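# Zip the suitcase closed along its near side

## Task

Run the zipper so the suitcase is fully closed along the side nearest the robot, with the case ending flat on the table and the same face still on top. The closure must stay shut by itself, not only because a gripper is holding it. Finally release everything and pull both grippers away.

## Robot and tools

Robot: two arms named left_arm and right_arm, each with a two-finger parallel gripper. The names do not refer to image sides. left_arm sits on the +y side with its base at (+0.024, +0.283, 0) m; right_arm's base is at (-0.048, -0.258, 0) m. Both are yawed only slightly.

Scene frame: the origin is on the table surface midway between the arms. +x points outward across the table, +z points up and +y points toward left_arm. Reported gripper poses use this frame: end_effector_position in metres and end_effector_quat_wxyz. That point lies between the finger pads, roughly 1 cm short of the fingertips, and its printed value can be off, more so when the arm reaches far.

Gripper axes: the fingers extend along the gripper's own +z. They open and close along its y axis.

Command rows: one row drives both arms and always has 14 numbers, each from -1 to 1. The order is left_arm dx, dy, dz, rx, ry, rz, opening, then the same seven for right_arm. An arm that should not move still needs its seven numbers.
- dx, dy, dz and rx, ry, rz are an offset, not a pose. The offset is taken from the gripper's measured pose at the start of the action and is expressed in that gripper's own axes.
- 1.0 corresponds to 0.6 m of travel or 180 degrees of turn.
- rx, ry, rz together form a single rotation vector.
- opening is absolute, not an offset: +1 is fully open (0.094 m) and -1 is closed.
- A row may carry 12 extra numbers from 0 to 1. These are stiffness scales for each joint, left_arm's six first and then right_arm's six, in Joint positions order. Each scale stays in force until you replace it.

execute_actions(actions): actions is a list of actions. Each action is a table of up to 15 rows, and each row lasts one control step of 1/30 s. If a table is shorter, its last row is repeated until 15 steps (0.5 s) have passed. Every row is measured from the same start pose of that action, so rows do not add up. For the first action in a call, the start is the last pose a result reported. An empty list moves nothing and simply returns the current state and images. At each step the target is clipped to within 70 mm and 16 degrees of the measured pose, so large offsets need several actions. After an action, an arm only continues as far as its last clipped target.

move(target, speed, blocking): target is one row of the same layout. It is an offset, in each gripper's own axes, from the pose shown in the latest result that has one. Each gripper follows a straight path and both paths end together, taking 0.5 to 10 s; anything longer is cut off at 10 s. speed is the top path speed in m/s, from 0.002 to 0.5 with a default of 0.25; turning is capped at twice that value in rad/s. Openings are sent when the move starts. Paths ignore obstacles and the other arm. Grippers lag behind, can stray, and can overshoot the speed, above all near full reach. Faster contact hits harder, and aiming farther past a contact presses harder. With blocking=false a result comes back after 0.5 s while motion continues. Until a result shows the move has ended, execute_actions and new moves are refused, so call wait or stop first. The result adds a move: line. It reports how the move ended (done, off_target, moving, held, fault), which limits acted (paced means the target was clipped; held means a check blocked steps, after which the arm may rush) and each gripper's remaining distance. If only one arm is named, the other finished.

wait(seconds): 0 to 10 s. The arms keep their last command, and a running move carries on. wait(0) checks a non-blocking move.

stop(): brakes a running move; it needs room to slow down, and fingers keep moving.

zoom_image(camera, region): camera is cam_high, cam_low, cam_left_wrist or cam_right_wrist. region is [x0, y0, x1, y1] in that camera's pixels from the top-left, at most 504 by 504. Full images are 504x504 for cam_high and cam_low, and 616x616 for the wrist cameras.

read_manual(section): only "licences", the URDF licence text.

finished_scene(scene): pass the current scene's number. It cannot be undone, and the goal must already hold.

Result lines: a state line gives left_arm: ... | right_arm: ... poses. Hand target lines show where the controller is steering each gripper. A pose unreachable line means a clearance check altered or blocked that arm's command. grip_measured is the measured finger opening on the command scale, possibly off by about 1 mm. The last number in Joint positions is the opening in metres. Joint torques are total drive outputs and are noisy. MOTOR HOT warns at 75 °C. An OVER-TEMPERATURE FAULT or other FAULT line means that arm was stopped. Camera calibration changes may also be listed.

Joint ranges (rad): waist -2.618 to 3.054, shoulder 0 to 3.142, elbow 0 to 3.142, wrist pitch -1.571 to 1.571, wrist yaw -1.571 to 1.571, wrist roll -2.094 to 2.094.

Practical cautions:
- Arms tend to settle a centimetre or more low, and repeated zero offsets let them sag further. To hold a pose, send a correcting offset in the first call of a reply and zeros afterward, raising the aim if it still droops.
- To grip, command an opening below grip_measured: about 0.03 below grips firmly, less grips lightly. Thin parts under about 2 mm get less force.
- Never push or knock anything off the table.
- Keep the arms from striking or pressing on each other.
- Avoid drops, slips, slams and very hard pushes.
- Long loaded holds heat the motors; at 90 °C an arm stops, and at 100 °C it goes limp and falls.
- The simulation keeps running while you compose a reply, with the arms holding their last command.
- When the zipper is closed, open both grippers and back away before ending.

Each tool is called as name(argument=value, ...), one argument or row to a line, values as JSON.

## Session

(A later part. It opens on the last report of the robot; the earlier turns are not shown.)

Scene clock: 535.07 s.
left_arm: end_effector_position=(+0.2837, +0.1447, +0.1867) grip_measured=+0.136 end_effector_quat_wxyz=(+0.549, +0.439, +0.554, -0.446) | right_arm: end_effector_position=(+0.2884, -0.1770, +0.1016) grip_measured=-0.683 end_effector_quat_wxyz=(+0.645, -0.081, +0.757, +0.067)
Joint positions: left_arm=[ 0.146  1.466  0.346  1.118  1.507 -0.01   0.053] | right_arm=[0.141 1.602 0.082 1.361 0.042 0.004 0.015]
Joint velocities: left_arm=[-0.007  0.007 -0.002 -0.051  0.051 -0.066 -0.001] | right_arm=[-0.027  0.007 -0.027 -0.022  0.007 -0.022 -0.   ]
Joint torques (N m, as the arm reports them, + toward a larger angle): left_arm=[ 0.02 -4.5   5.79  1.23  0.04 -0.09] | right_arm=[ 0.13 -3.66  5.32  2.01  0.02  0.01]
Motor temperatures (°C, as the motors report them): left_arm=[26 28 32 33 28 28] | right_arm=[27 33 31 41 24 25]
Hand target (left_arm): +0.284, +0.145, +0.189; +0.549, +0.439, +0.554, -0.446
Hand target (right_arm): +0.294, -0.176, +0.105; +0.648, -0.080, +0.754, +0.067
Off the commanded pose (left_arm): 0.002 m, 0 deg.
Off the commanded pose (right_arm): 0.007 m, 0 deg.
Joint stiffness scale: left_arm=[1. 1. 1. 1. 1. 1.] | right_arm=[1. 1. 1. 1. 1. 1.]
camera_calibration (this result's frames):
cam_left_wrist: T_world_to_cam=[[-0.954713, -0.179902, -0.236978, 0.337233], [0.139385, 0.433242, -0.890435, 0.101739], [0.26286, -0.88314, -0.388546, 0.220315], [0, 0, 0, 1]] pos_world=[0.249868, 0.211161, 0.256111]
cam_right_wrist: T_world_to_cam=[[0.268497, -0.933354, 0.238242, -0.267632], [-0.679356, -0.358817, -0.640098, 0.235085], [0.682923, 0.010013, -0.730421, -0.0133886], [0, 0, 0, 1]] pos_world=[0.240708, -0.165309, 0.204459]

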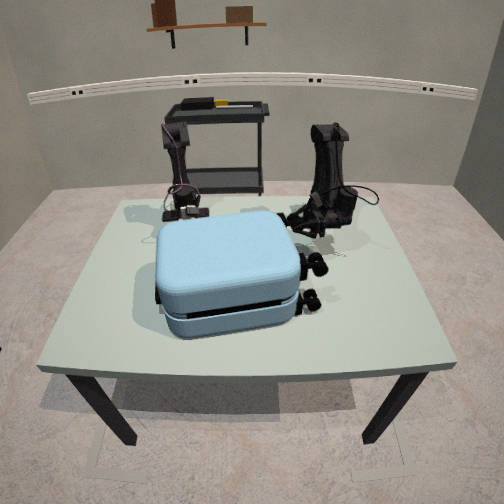

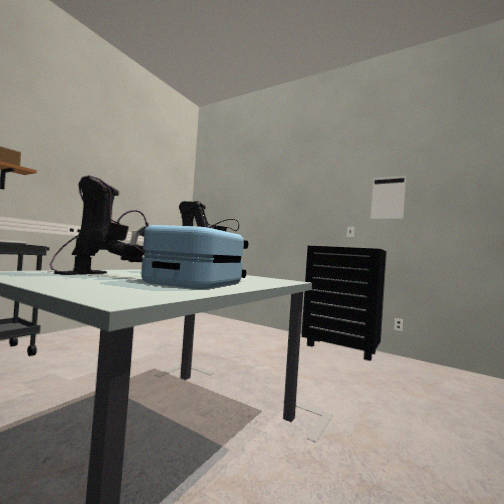

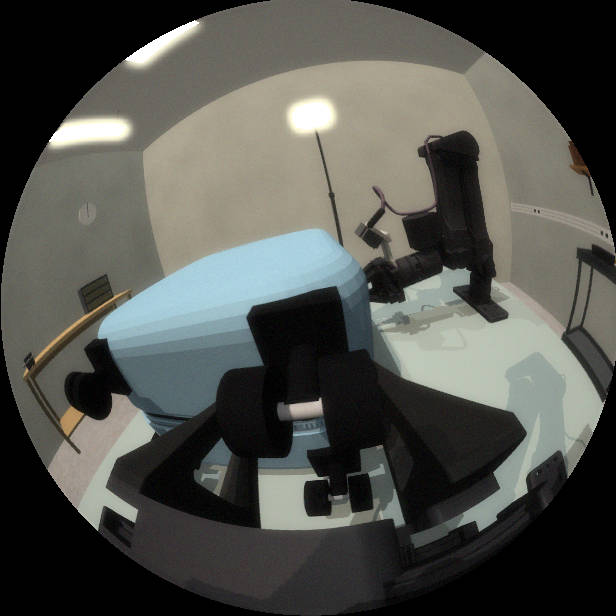

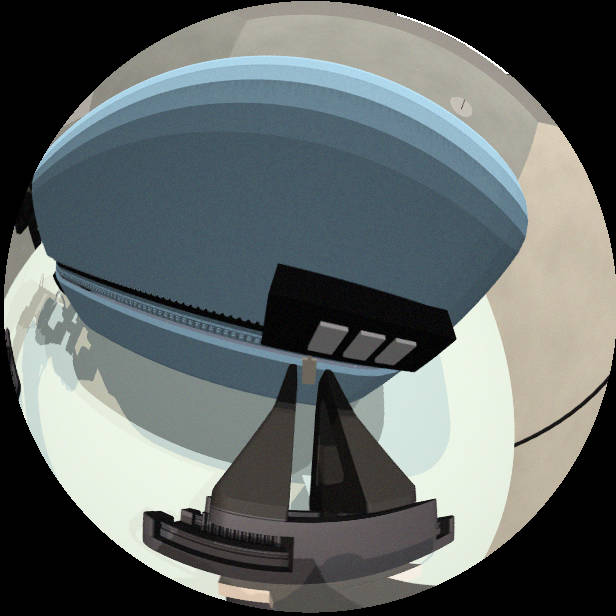

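execute_actions(
  actions=[
    [[-0.004,0,0,0,0,0,0.105,-0.008,0.001,0.014,0,-0.002,0,-0.72]],
    [[-0.002,0,0,0,0,0,0.105,-0.008,0,0.008,0,-0.005,0,-0.76],[-0.002,0,0,0,0,0,0.105,-0.008,0,0.008,0,-0.005,0,-0.78],[-0.002,0,0,0,0,0,0.105,-0.008,0,0.008,0,-0.005,0,-0.8],[-0.002,0,0,0,0,0,0.105,-0.008,0,0.008,0,-0.005,0,-0.82],[-0.002,0,0,0,0,0,0.105,-0.008,0,0.008,0,-0.005,0,-0.84],[-0.002,0,0,0,0,0,0.105,-0.008,0,0.008,0,-0.005,0,-0.86],[-0.002,0,0,0,0,0,0.105,-0.008,0,0.008,0,-0.005,0,-0.88],[-0.002,0,0,0,0,0,0.105,-0.008,0,0.008,0,-0.005,0,-0.89]],
  ],
)

zoom_image(
  camera="cam_right_wrist",
  region=[250, 320, 370, 440],
)

Scene clock: 541.93 s.
left_arm: end_effector_position=(+0.2838, +0.1447, +0.1867) grip_measured=+0.136 end_effector_quat_wxyz=(+0.549, +0.439, +0.554, -0.446) | right_arm: end_effector_position=(+0.2886, -0.1762, +0.1016) grip_measured=-0.879 end_effector_quat_wxyz=(+0.645, -0.083, +0.756, +0.069)
Joint positions: left_arm=[ 0.146  1.466  0.346  1.118  1.506 -0.01   0.053] | right_arm=[0.141 1.602 0.083 1.359 0.037 0.003 0.006]
Joint velocities: left_arm=[-0.022  0.002  0.007  0.007  0.037  0.051 -0.001] | right_arm=[ 0.007 -0.012 -0.002 -0.007  0.037  0.051  0.   ]
Joint torques (N m, as the arm reports them, + toward a larger angle): left_arm=[-0.05 -4.2   5.69  1.23  0.02 -0.05] | right_arm=[-0.08 -2.93  4.88  2.23  0.08 -0.01]
Motor temperatures (°C, as the motors report them): left_arm=[26 28 32 33 28 28] | right_arm=[27 33 32 41 24 25]
Hand target (left_arm): +0.284, +0.145, +0.188; +0.549, +0.439, +0.554, -0.446
Hand target (right_arm): +0.294, -0.176, +0.106; +0.651, -0.080, +0.752, +0.067
Off the commanded pose (left_arm): 0.001 m, 0 deg.
Off the commanded pose (right_arm): 0.007 m, 1 deg.
Joint stiffness scale: left_arm=[1. 1. 1. 1. 1. 1.] | right_arm=[1. 1. 1. 1. 1. 1.]
camera_calibration (this result's frames):
cam_left_wrist: T_world_to_cam=[[-0.954644, -0.180266, -0.236978, 0.337332], [0.13922, 0.433295, -0.890434, 0.101762], [0.263197, -0.88304, -0.388546, 0.220201], [0, 0, 0, 1]] pos_world=[0.249909, 0.211163, 0.256111]
cam_right_wrist: T_world_to_cam=[[0.272918, -0.932067, 0.238258, -0.267904], [-0.677934, -0.36205, -0.639785, 0.234513], [0.682584, 0.0130858, -0.73069, -0.0128373], [0, 0, 0, 1]] pos_world=[0.240863, -0.164631, 0.204488]

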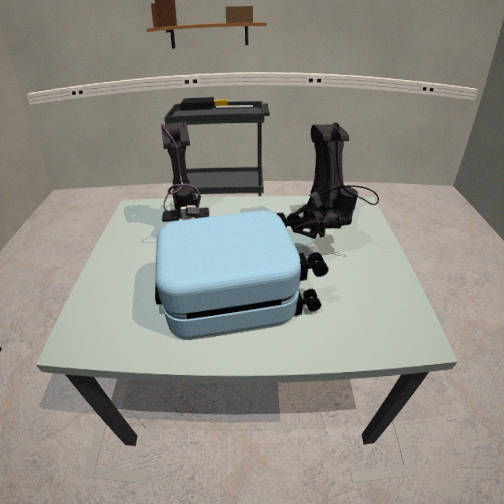

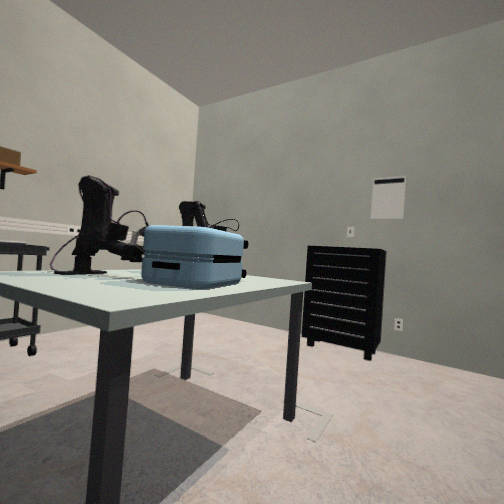

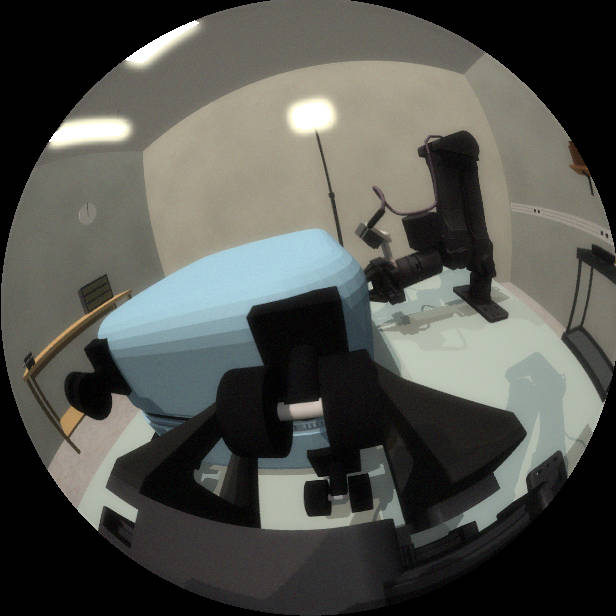

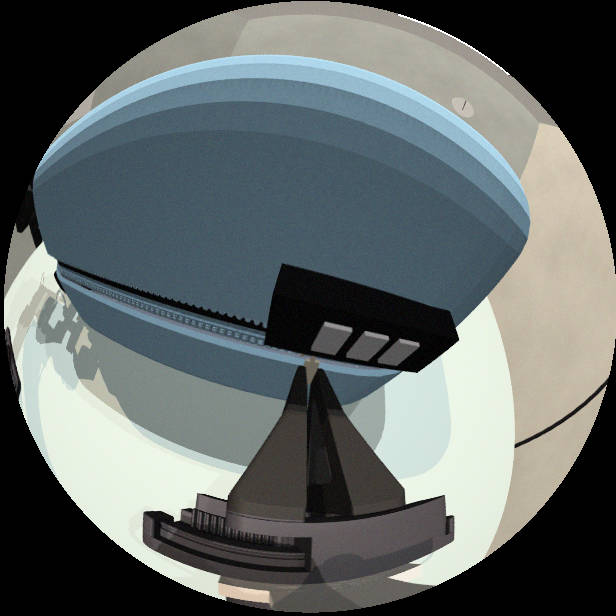

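Region (250, 320, 370, 440) of cam_right_wrist's 616x616 image, scaled by 4.200, with more detail than that image has.

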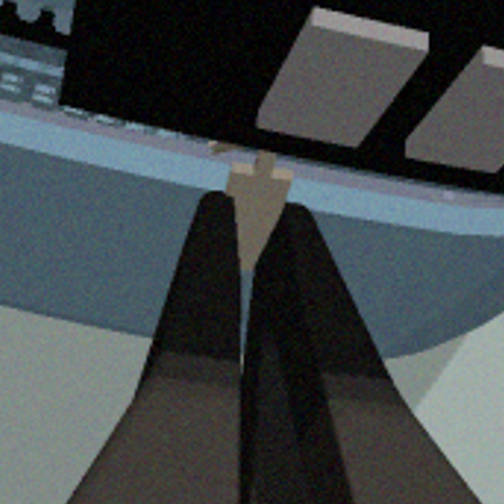

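execute_actions(
  actions=[
    [[-0.004,0,0,0,0,0,0.105,-0.004,0,0.003,0,-0.004,0,-0.9],[-0.004,0,0,0,0,0,0.105,-0.004,0,0.003,0,-0.004,0,-0.905],[-0.004,0,0,0,0,0,0.105,-0.004,0,0.003,0,-0.004,0,-0.91],[-0.004,0,0,0,0,0,0.105,-0.004,0,0.003,0,-0.004,0,-0.915],[-0.004,0,0,0,0,0,0.105,-0.004,0,0.003,0,-0.004,0,-0.92]],
  ],
)

zoom_image(
  camera="cam_right_wrist",
  region=[250, 320, 370, 440],
)

Scene clock: 547.77 s.
left_arm: end_effector_position=(+0.2838, +0.1447, +0.1867) grip_measured=+0.136 end_effector_quat_wxyz=(+0.549, +0.439, +0.554, -0.446) | right_arm: end_effector_position=(+0.2885, -0.1757, +0.1016) grip_measured=-0.902 end_effector_quat_wxyz=(+0.645, -0.084, +0.756, +0.070)
Joint positions: left_arm=[ 0.146  1.466  0.346  1.118  1.506 -0.01   0.053] | right_arm=[0.141 1.602 0.083 1.359 0.035 0.003 0.005]
Joint velocities: left_arm=[-0.002  0.002  0.007  0.007 -0.007  0.022  0.001] | right_arm=[-0.027  0.022  0.007 -0.022 -0.022  0.022 -0.001]
Joint torques (N m, as the arm reports them, + toward a larger angle): left_arm=[ 0.   -4.56  5.78  1.24  0.   -0.09] | right_arm=[ 0.01 -2.91  3.61  2.36  0.02 -0.01]
Motor temperatures (°C, as the motors report them): left_arm=[26 28 32 33 28 28] | right_arm=[27 33 32 41 24 25]
Hand target (left_arm): +0.284, +0.145, +0.189; +0.549, +0.439, +0.554, -0.446
Hand target (right_arm): +0.291, -0.176, +0.104; +0.650, -0.083, +0.753, +0.069
Off the commanded pose (left_arm): 0.002 m, 0 deg.
Off the commanded pose (right_arm): 0.003 m, 1 deg.
Joint stiffness scale: left_arm=[1. 1. 1. 1. 1. 1.] | right_arm=[1. 1. 1. 1. 1. 1.]
camera_calibration (this result's frames):
cam_left_wrist: T_world_to_cam=[[-0.954644, -0.180266, -0.236978, 0.337332], [0.13922, 0.433295, -0.890434, 0.101762], [0.263197, -0.88304, -0.388546, 0.220201], [0, 0, 0, 1]] pos_world=[0.249909, 0.211163, 0.256111]
cam_right_wrist: T_world_to_cam=[[0.2754, -0.931441, 0.237848, -0.268007], [-0.677045, -0.363574, -0.639862, 0.234093], [0.682469, 0.0151846, -0.730757, -0.0123664], [0, 0, 0, 1]] pos_world=[0.240741, -0.164334, 0.204495]

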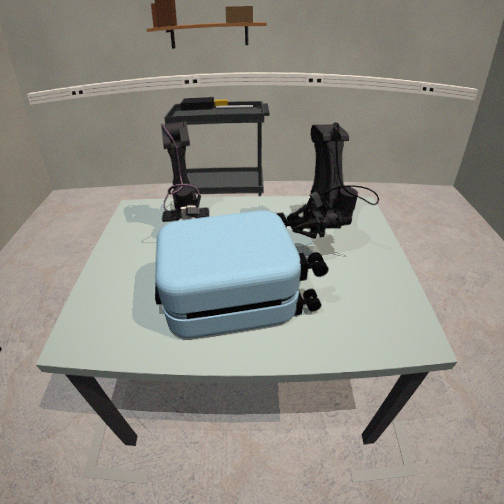

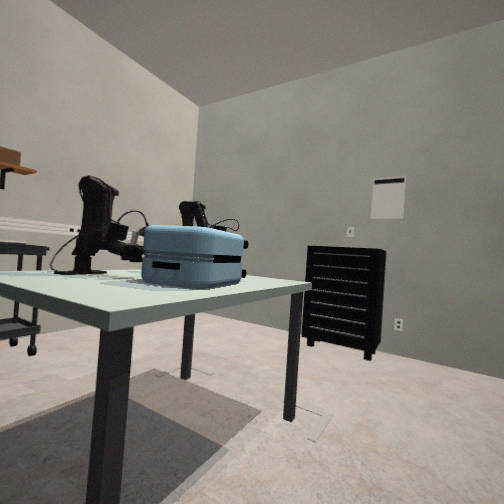

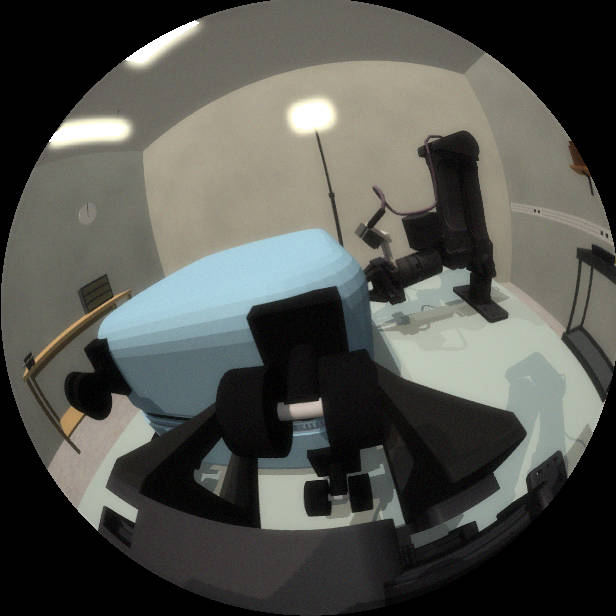

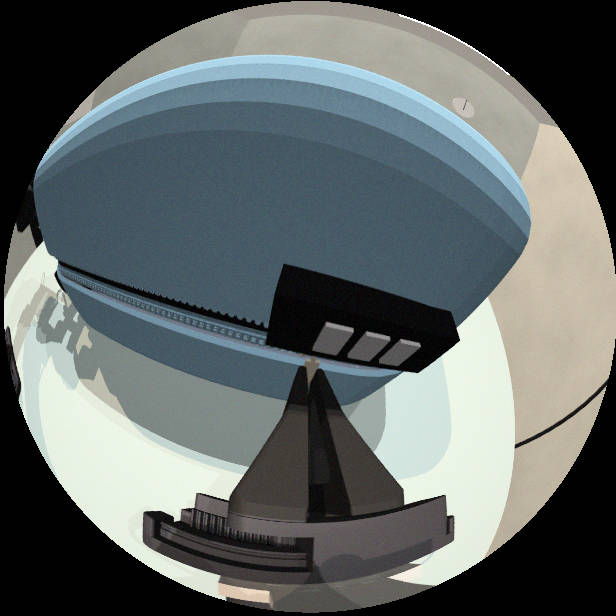

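Region (250, 320, 370, 440) of cam_right_wrist's 616x616 image, scaled by 4.200, with more detail than that image has.

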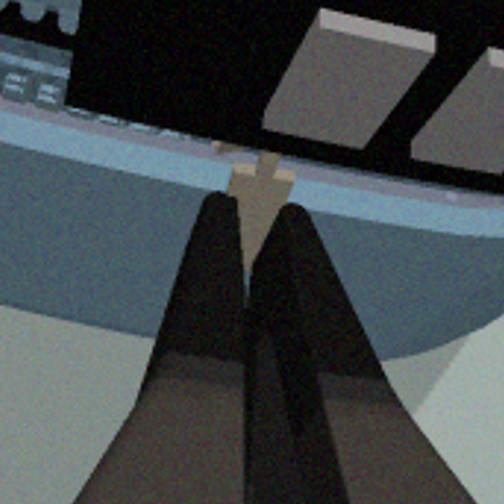

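execute_actions(
  actions=[
    [[-0.004,0,0,0,0,0,0.105,0.006,0,-0.007,0,0.003,0,-0.915],[-0.004,0,0,0,0,0,0.105,0.007,0,-0.008,0,0.003,0,-0.915],[-0.004,0,0,0,0,0,0.105,0.008,0,-0.009,0,0.004,0,-0.915],[-0.004,0,0,0,0,0,0.105,0.009,0,-0.010,0,0.004,0,-0.915],[-0.004,0,0,0,0,0,0.105,0.010,0,-0.011,0,0.004,0,-0.915],[-0.004,0,0,0,0,0,0.105,0.011,0,-0.012,0,0.005,0,-0.915],[-0.004,0,0,0,0,0,0.105,0.011,0,-0.0135,0,0.005,0,-0.915]],
  ],
)

zoom_image(
  camera="cam_right_wrist",
  region=[250, 320, 370, 440],
)

Scene clock: 561.07 s.
left_arm: end_effector_position=(+0.2838, +0.1447, +0.1867) grip_measured=+0.136 end_effector_quat_wxyz=(+0.549, +0.439, +0.554, -0.446) | right_arm: end_effector_position=(+0.2856, -0.1756, +0.1007) grip_measured=-0.902 end_effector_quat_wxyz=(+0.645, -0.085, +0.756, +0.072)
Joint positions: left_arm=[ 0.146  1.466  0.346  1.118  1.506 -0.01   0.053] | right_arm=[0.141 1.602 0.072 1.371 0.03  0.003 0.005]
Joint velocities: left_arm=[-0.007 -0.002  0.002 -0.037  0.022  0.051 -0.   ] | right_arm=[ 0.007 -0.012 -0.007 -0.095 -0.007  0.007 -0.001]
Joint torques (N m, as the arm reports them, + toward a larger angle): left_arm=[-0.05 -4.59  5.77  1.24  0.03 -0.12] | right_arm=[ 0.14 -4.94  1.    2.03  0.07 -0.01]
Motor temperatures (°C, as the motors report them): left_arm=[26 28 32 33 28 28] | right_arm=[26 33 31 41 24 25]
Hand target (left_arm): +0.284, +0.145, +0.189; +0.549, +0.439, +0.554, -0.446
Hand target (right_arm): +0.280, -0.178, +0.096; +0.639, -0.085, +0.761, +0.069
Off the commanded pose (left_arm): 0.002 m, 0 deg.
Off the commanded pose (right_arm): 0.008 m, 1 deg.
Joint stiffness scale: left_arm=[1. 1. 1. 1. 1. 1.] | right_arm=[1. 1. 1. 1. 1. 1.]
camera_calibration (this result's frames):
cam_left_wrist: T_world_to_cam=[[-0.954644, -0.180266, -0.236978, 0.337332], [0.13922, 0.433295, -0.890434, 0.101762], [0.263197, -0.88304, -0.388546, 0.220201], [0, 0, 0, 1]] pos_world=[0.249909, 0.211163, 0.256111]
cam_right_wrist: T_world_to_cam=[[0.279739, -0.930331, 0.237129, -0.267879], [-0.675749, -0.366243, -0.63971, 0.230744], [0.681989, 0.0187118, -0.731123, -0.0102811], [0, 0, 0, 1]] pos_world=[0.237872, -0.164515, 0.203614]

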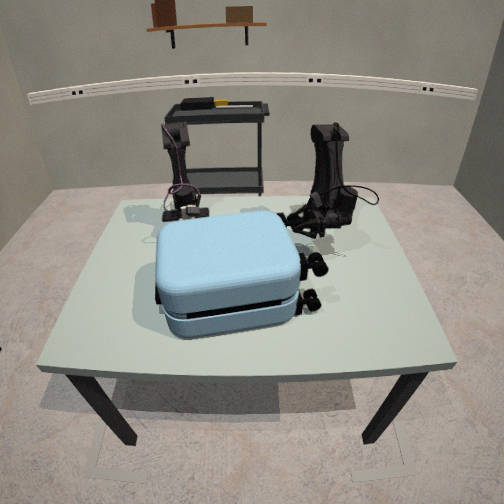

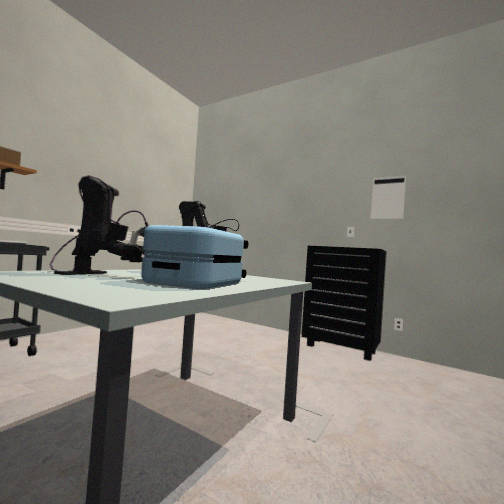

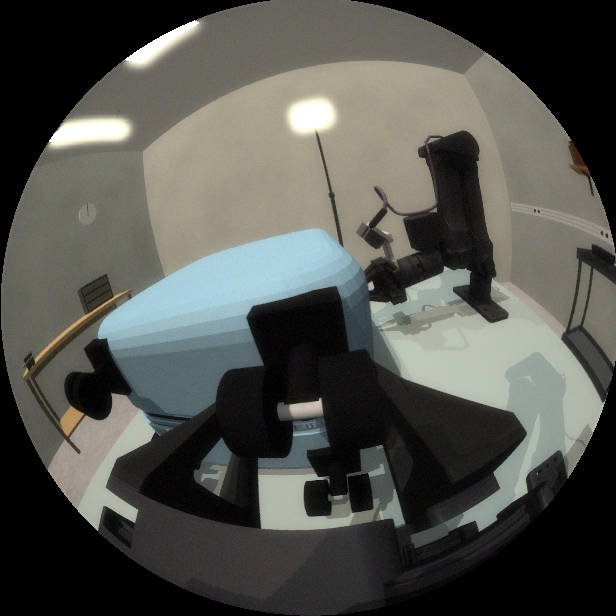

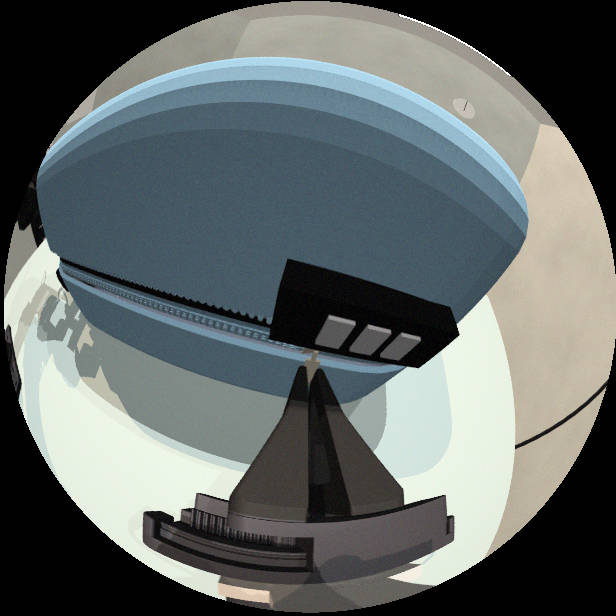

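Region (250, 320, 370, 440) of cam_right_wrist's 616x616 image, scaled by 4.200, with more detail than that image has.

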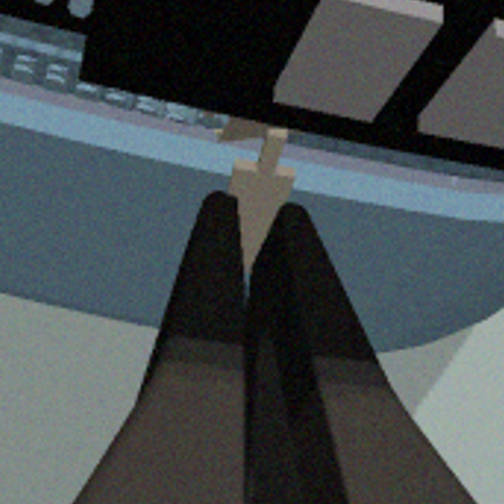

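move(
  target=[-0.004,0,0,0,0,0,0.105,-0.014,0.008,-0.006,0.088,-0.005,0.014,-0.92],
  speed=0.1,
)

zoom_image(
  camera="cam_right_wrist",
  region=[250, 300, 390, 440],
)

Scene clock: 594.83 s.
left_arm: end_effector_position=(+0.2838, +0.1447, +0.1867) grip_measured=+0.136 end_effector_quat_wxyz=(+0.549, +0.439, +0.554, -0.446) | right_arm: end_effector_position=(+0.2772, -0.1757, +0.0974) grip_measured=-0.917 end_effector_quat_wxyz=(+0.643, +0.014, +0.766, -0.024)
Joint positions: left_arm=[ 0.146  1.466  0.346  1.118  1.506 -0.01   0.053] | right_arm=[0.431 1.602 0.108 1.285 0.588 0.098 0.004]
Joint velocities: left_arm=[ 0.012  0.007  0.007 -0.037 -0.007  0.051 -0.001] | right_arm=[-0.012  0.002 -0.022 -0.037 -0.022  0.022 -0.   ]
Joint torques (N m, as the arm reports them, + toward a larger angle): left_arm=[-0.01 -4.53  5.72  1.22  0.02 -0.11] | right_arm=[ 1.17 -5.43  5.5   1.95  0.22  0.06]
Motor temperatures (°C, as the motors report them): left_arm=[26 28 32 33 28 28] | right_arm=[26 33 31 41 24 25]
Hand target (left_arm): +0.284, +0.145, +0.189; +0.549, +0.439, +0.554, -0.446
Hand target (right_arm): +0.282, -0.171, +0.109; +0.655, +0.023, +0.755, -0.015
Off the commanded pose (left_arm): 0.002 m, 0 deg.
Off the commanded pose (right_arm): 0.014 m, 2 deg.
Joint stiffness scale: left_arm=[1. 1. 1. 1. 1. 1.] | right_arm=[1. 1. 1. 1. 1. 1.]
move: off_target (right_arm)
camera_calibration (this result's frames):
cam_left_wrist: T_world_to_cam=[[-0.954555, -0.180252, -0.237349, 0.337382], [0.139555, 0.433347, -0.890356, 0.101673], [0.263343, -0.883017, -0.388499, 0.220159], [0, 0, 0, 1]] pos_world=[0.249883, 0.211159, 0.256134]
cam_right_wrist: T_world_to_cam=[[0.0194271, -0.967356, 0.252676, -0.20073], [-0.759481, -0.17864, -0.625521, 0.277759], [0.65024, -0.179751, -0.738159, -0.0322926], [0, 0, 0, 1]] pos_world=[0.23585, -0.150363, 0.200626]

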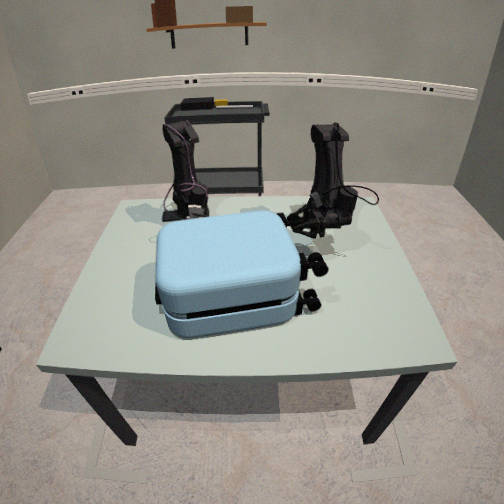

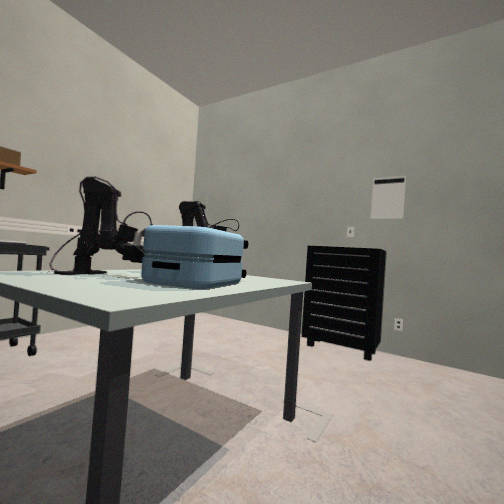

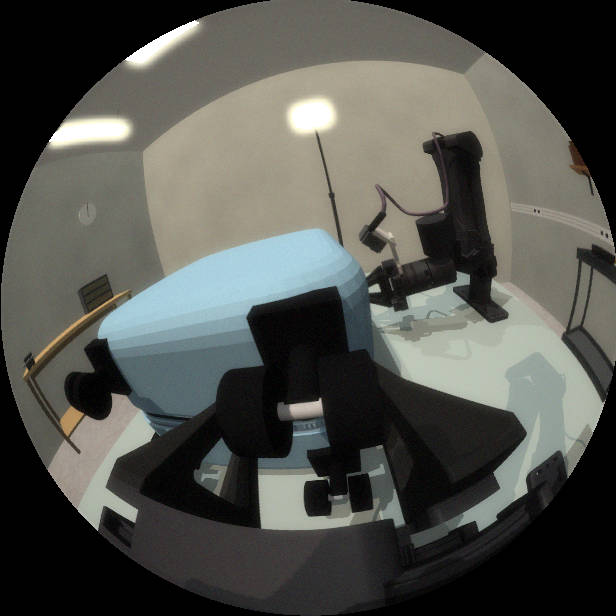

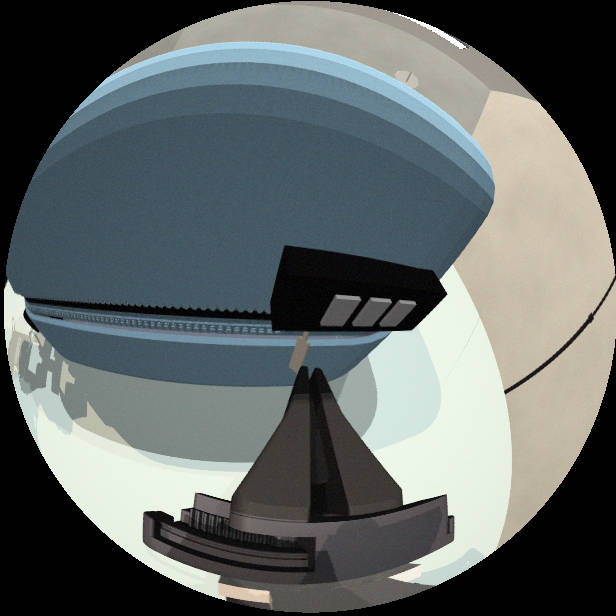

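Region (250, 300, 390, 440) of cam_right_wrist's 616x616 image, scaled by 3.600, with more detail than that image has.

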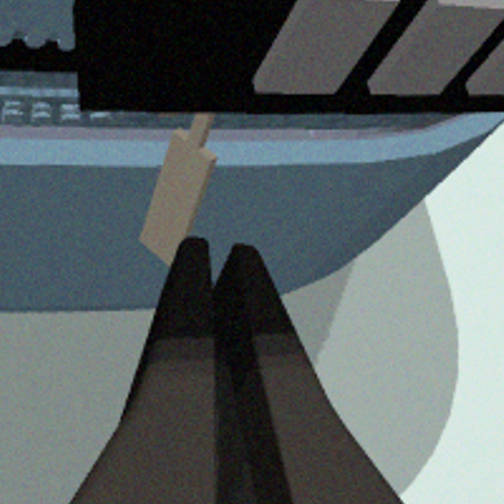

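execute_actions(
  actions=[
    [[-0.004,0,0,0,0,0,0.105,-0.003,0.005,-0.002,-0.003,-0.003,0,-0.8],[-0.004,0,0,0,0,0,0.105,-0.003,0.007,-0.003,-0.004,-0.003,0,-0.7],[-0.004,0,0,0,0,0,0.105,-0.003,0.009,-0.003,-0.005,-0.003,-0.001,-0.64],[-0.004,0,0,0,0,0,0.105,-0.003,0.011,-0.004,-0.007,-0.003,-0.001,-0.64],[-0.004,0,0,0,0,0,0.105,-0.003,0.013,-0.004,-0.008,-0.003,-0.001,-0.64],[-0.004,0,0,0,0,0,0.105,-0.003,0.015,-0.005,-0.009,-0.003,-0.002,-0.64],[-0.004,0,0,0,0,0,0.105,-0.003,0.018,-0.006,-0.011,-0.003,-0.002,-0.64]],
  ],
)

zoom_image(
  camera="cam_right_wrist",
  region=[250, 300, 390, 440],
)

Scene clock: 633.30 s.
left_arm: end_effector_position=(+0.2838, +0.1447, +0.1867) grip_measured=+0.136 end_effector_quat_wxyz=(+0.549, +0.439, +0.554, -0.446) | right_arm: end_effector_position=(+0.2754, -0.1694, +0.0972) grip_measured=-0.643 end_effector_quat_wxyz=(+0.643, +0.006, +0.766, -0.019)
Joint positions: left_arm=[ 0.146  1.466  0.346  1.118  1.506 -0.01   0.053] | right_arm=[0.451 1.602 0.108 1.284 0.59  0.097 0.017]
Joint velocities: left_arm=[ 0.007  0.002 -0.002  0.022  0.022  0.037 -0.001] | right_arm=[-0.017  0.002  0.002 -0.037 -0.007 -0.007 -0.   ]
Joint torques (N m, as the arm reports them, + toward a larger angle): left_arm=[-0.07 -4.53  5.83  1.22  0.05 -0.09] | right_arm=[ 1.11 -4.21  3.07  2.1   0.03 -0.05]
Motor temperatures (°C, as the motors report them): left_arm=[26 28 32 33 28 28] | right_arm=[26 33 32 40 24 25]
Hand target (left_arm): +0.284, +0.145, +0.189; +0.549, +0.439, +0.554, -0.446
Hand target (right_arm): +0.274, -0.165, +0.099; +0.646, +0.001, +0.763, -0.012
Off the commanded pose (left_arm): 0.002 m, 0 deg.
Off the commanded pose (right_arm): 0.005 m, 1 deg.
Joint stiffness scale: left_arm=[1. 1. 1. 1. 1. 1.] | right_arm=[1. 1. 1. 1. 1. 1.]
camera_calibration (this result's frames):
cam_left_wrist: T_world_to_cam=[[-0.954555, -0.180252, -0.237349, 0.337382], [0.139555, 0.433347, -0.890356, 0.101673], [0.263343, -0.883017, -0.388499, 0.220159], [0, 0, 0, 1]] pos_world=[0.249883, 0.211159, 0.256134]
cam_right_wrist: T_world_to_cam=[[0.0379389, -0.966289, 0.254649, -0.199642], [-0.756461, -0.194281, -0.624517, 0.273809], [0.652937, -0.168939, -0.738331, -0.0290297], [0, 0, 0, 1]] pos_world=[0.233655, -0.14462, 0.200403]

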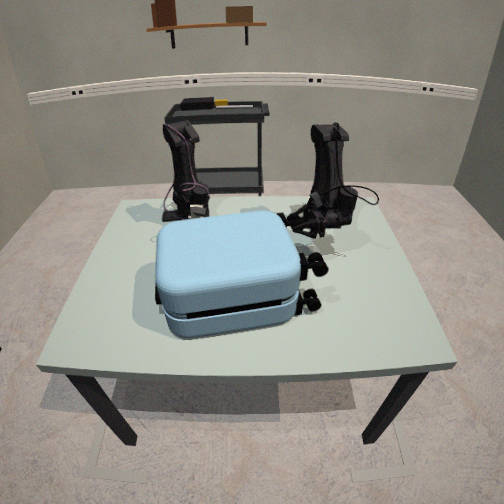

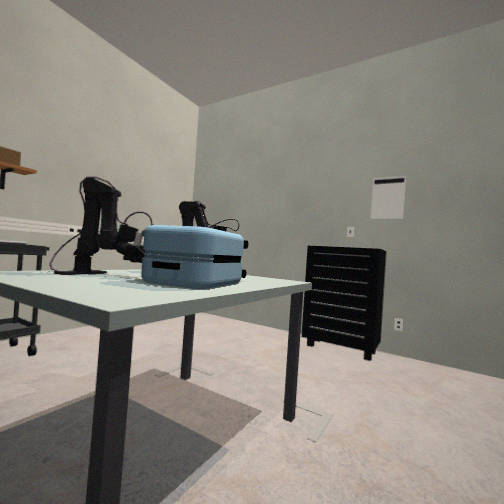

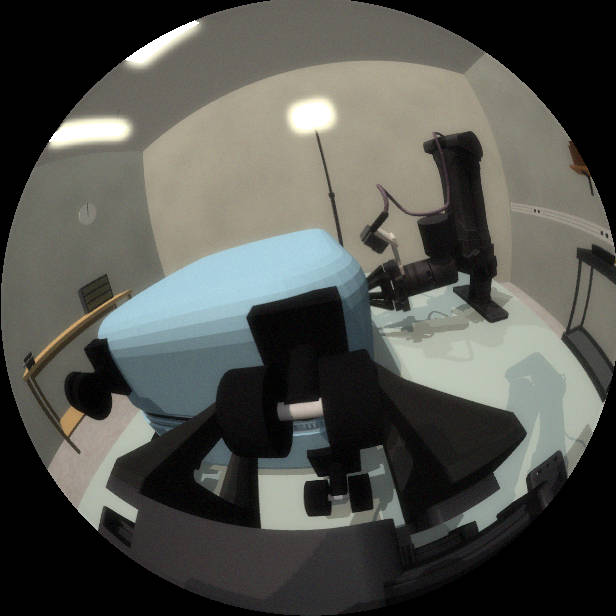

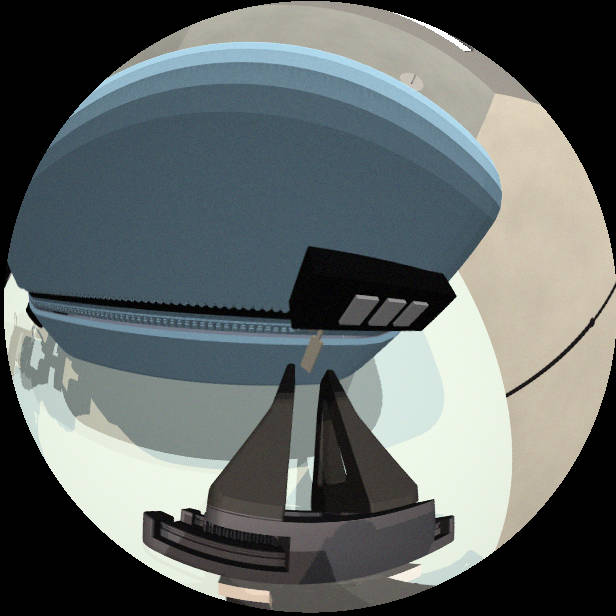

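Region (250, 300, 390, 440) of cam_right_wrist's 616x616 image, scaled by 3.600, with more detail than that image has.

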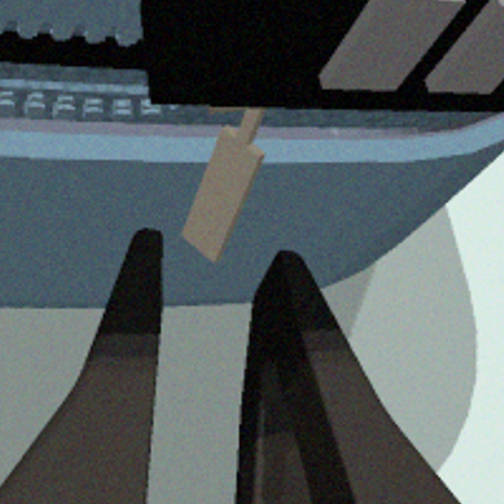

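execute_actions(
  actions=[
    [[-0.004,0,0,0,0,0,0.105,-0.005,0.002,0.008,0.003,0,0,-0.64],[-0.004,0,0,0,0,0,0.105,-0.006,0.002,0.010,0.005,0,0,-0.64],[-0.004,0,0,0,0,0,0.105,-0.007,0.002,0.012,0.007,0,0,-0.64],[-0.004,0,0,0,0,0,0.105,-0.008,0.002,0.014,0.009,0,0,-0.64],[-0.004,0,0,0,0,0,0.105,-0.009,0.001,0.016,0.011,0,0,-0.64],[-0.004,0,0,0,0,0,0.105,-0.010,0.001,0.018,0.013,0,0,-0.64],[-0.004,0,0,0,0,0,0.105,-0.0105,0.001,0.020,0.0146,0,0,-0.64]],
  ],
)

zoom_image(
  camera="cam_right_wrist",
  region=[250, 300, 390, 440],
)

Scene clock: 646.23 s.
left_arm: end_effector_position=(+0.2838, +0.1447, +0.1867) grip_measured=+0.136 end_effector_quat_wxyz=(+0.549, +0.439, +0.554, -0.446) | right_arm: end_effector_position=(+0.2837, -0.1693, +0.1009) grip_measured=-0.643 end_effector_quat_wxyz=(+0.643, +0.015, +0.765, -0.031)
Joint positions: left_arm=[ 0.146  1.466  0.346  1.118  1.506 -0.01   0.053] | right_arm=[0.451 1.602 0.151 1.239 0.62  0.097 0.017]
Joint velocities: left_arm=[-0.012 -0.022 -0.012  0.022  0.022 -0.037  0.   ] | right_arm=[ 0.002 -0.007  0.007 -0.081  0.022 -0.066 -0.   ]
Joint torques (N m, as the arm reports them, + toward a larger angle): left_arm=[ 0.03 -4.56  5.81  1.23  0.04 -0.08] | right_arm=[ 0.08 -3.11  5.58  1.96  0.24  0.03]
Motor temperatures (°C, as the motors report them): left_arm=[26 28 32 33 28 28] | right_arm=[26 33 31 41 24 25]
Hand target (left_arm): +0.284, +0.145, +0.189; +0.549, +0.439, +0.554, -0.446
Hand target (right_arm): +0.288, -0.169, +0.101; +0.643, +0.021, +0.765, -0.036
Off the commanded pose (left_arm): 0.002 m, 0 deg.
Off the commanded pose (right_arm): 0.005 m, 1 deg.
Joint stiffness scale: left_arm=[1. 1. 1. 1. 1. 1.] | right_arm=[1. 1. 1. 1. 1. 1.]
camera_calibration (this result's frames):
cam_left_wrist: T_world_to_cam=[[-0.954555, -0.180252, -0.237349, 0.337382], [0.139555, 0.433347, -0.890356, 0.101673], [0.263343, -0.883017, -0.388499, 0.220159], [0, 0, 0, 1]] pos_world=[0.249883, 0.211159, 0.256134]
cam_right_wrist: T_world_to_cam=[[0.00956237, -0.96525, 0.261153, -0.193255], [-0.76118, -0.176392, -0.624092, 0.286642], [0.64847, -0.192817, -0.736416, -0.0347103], [0, 0, 0, 1]] pos_world=[0.242542, -0.142671, 0.203799]

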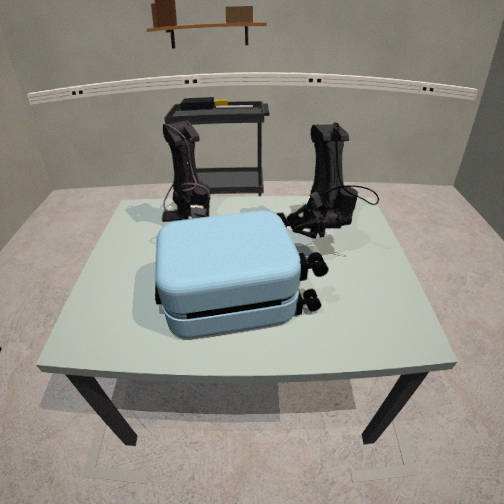

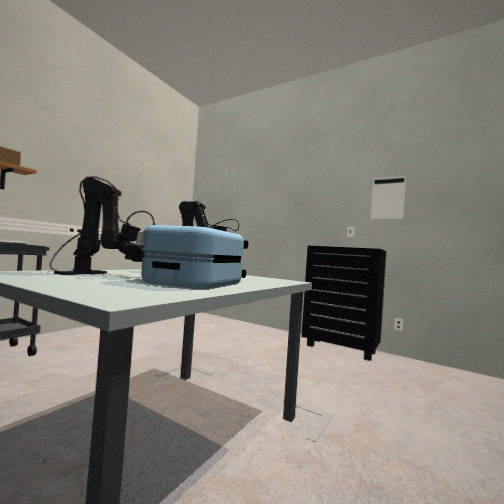

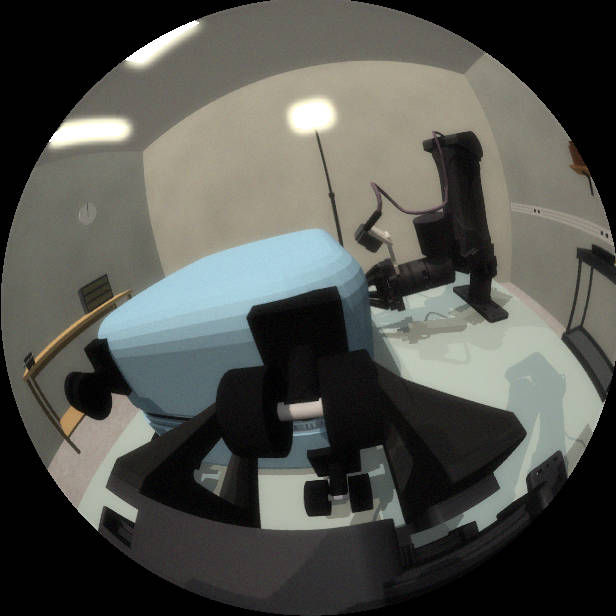

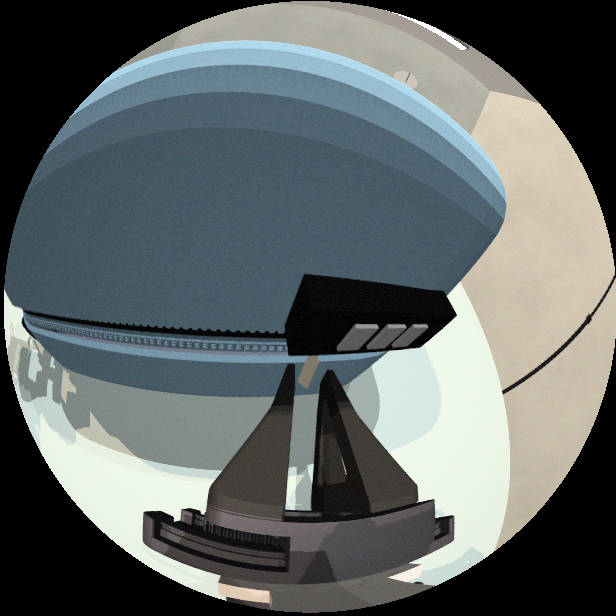

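Region (250, 300, 390, 440) of cam_right_wrist's 616x616 image, scaled by 3.600, with more detail than that image has.

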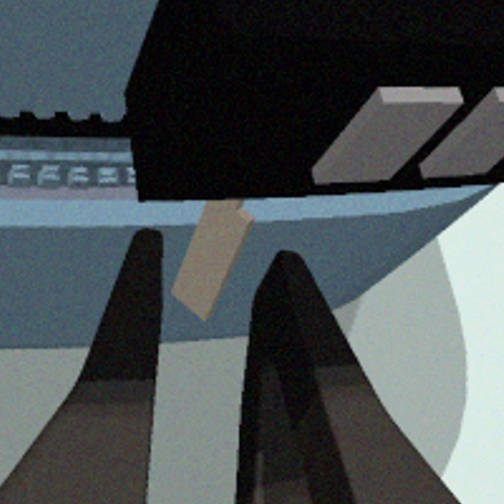

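execute_actions(
  actions=[
    [[-0.004,0,0,0,0,0,0.105,0.004,0.006,0.009,0.001,0.0065,-0.0046,-0.74]],
  ],
)

zoom_image(
  camera="cam_right_wrist",
  region=[250, 300, 390, 440],
)

Scene clock: 656.67 s.
left_arm: end_effector_position=(+0.2838, +0.1447, +0.1867) grip_measured=+0.136 end_effector_quat_wxyz=(+0.549, +0.439, +0.554, -0.446) | right_arm: end_effector_position=(+0.2834, -0.1700, +0.0940) grip_measured=-0.737 end_effector_quat_wxyz=(+0.631, +0.009, +0.775, -0.039)
Joint positions: left_arm=[ 0.146  1.466  0.346  1.118  1.506 -0.01   0.053] | right_arm=[0.451 1.602 0.157 1.196 0.623 0.097 0.012]
Joint velocities: left_arm=[-0.022  0.012  0.007  0.066  0.007 -0.022  0.   ] | right_arm=[-0.012  0.012 -0.022 -0.081 -0.081 -0.037 -0.   ]
Joint torques (N m, as the arm reports them, + toward a larger angle): left_arm=[-0.02 -4.57  5.84  1.23  0.04 -0.09] | right_arm=[ 0.1  -3.69  5.82  1.94  0.08  0.01]
Motor temperatures (°C, as the motors report them): left_arm=[26 28 32 33 28 28] | right_arm=[26 33 32 40 24 25]
Hand target (left_arm): +0.284, +0.145, +0.189; +0.549, +0.439, +0.554, -0.446
Hand target (right_arm): +0.289, -0.166, +0.098; +0.635, +0.011, +0.772, -0.036
Off the commanded pose (left_arm): 0.002 m, 0 deg.
Off the commanded pose (right_arm): 0.007 m, 1 deg.
Joint stiffness scale: left_arm=[1. 1. 1. 1. 1. 1.] | right_arm=[1. 1. 1. 1. 1. 1.]
camera_calibration (this result's frames):
cam_left_wrist: T_world_to_cam=[[-0.954555, -0.180252, -0.237349, 0.337382], [0.139555, 0.433347, -0.890356, 0.101673], [0.263343, -0.883017, -0.388499, 0.220159], [0, 0, 0, 1]] pos_world=[0.249883, 0.211159, 0.256134]
cam_right_wrist: T_world_to_cam=[[0.0148017, -0.959946, 0.279794, -0.194442], [-0.780008, -0.186161, -0.597437, 0.283237], [0.625594, -0.209399, -0.751521, -0.0346578], [0, 0, 0, 1]] pos_world=[0.245487, -0.141183, 0.197574]

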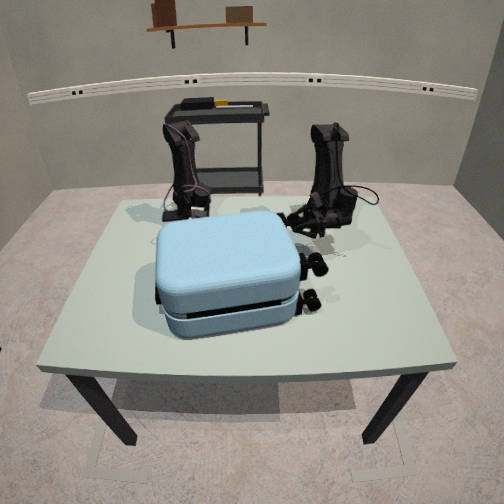

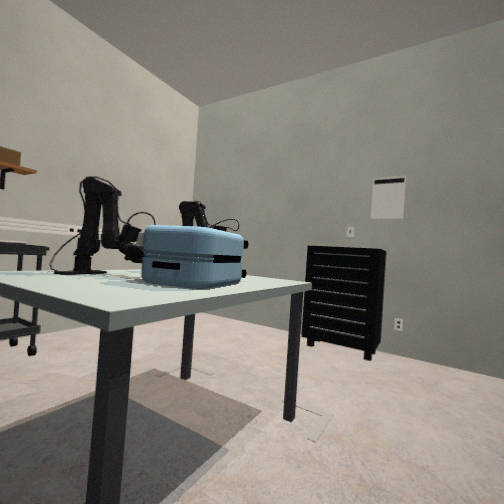

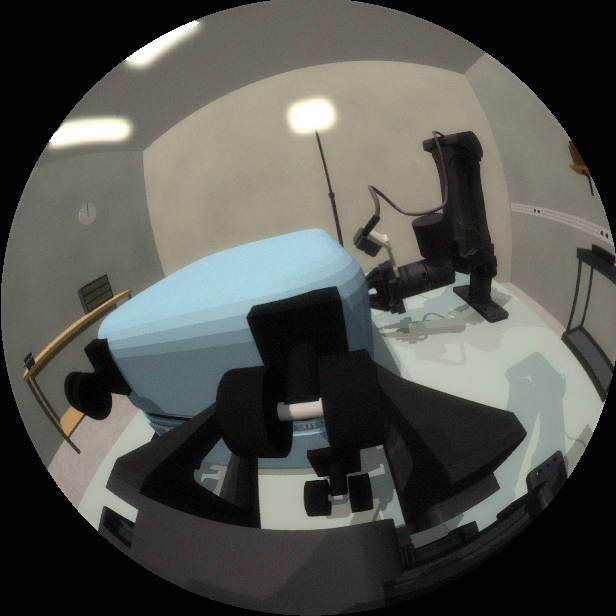

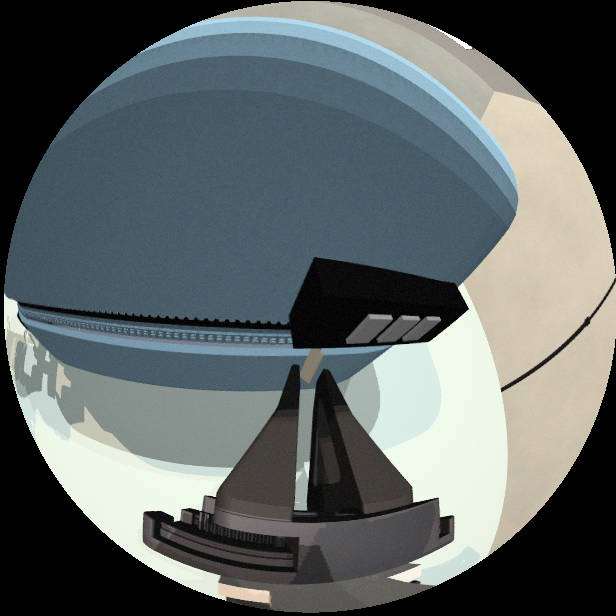

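Region (250, 300, 390, 440) of cam_right_wrist's 616x616 image, scaled by 3.600, with more detail than that image has.

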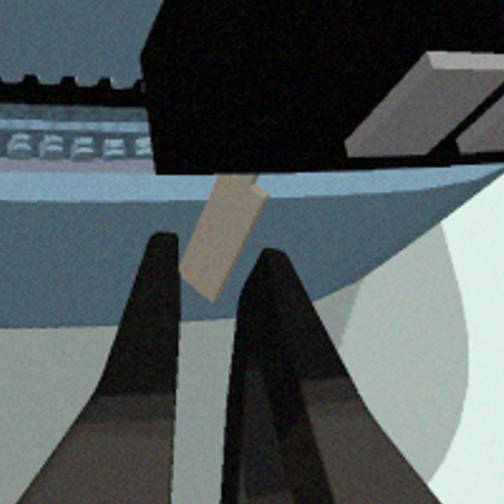

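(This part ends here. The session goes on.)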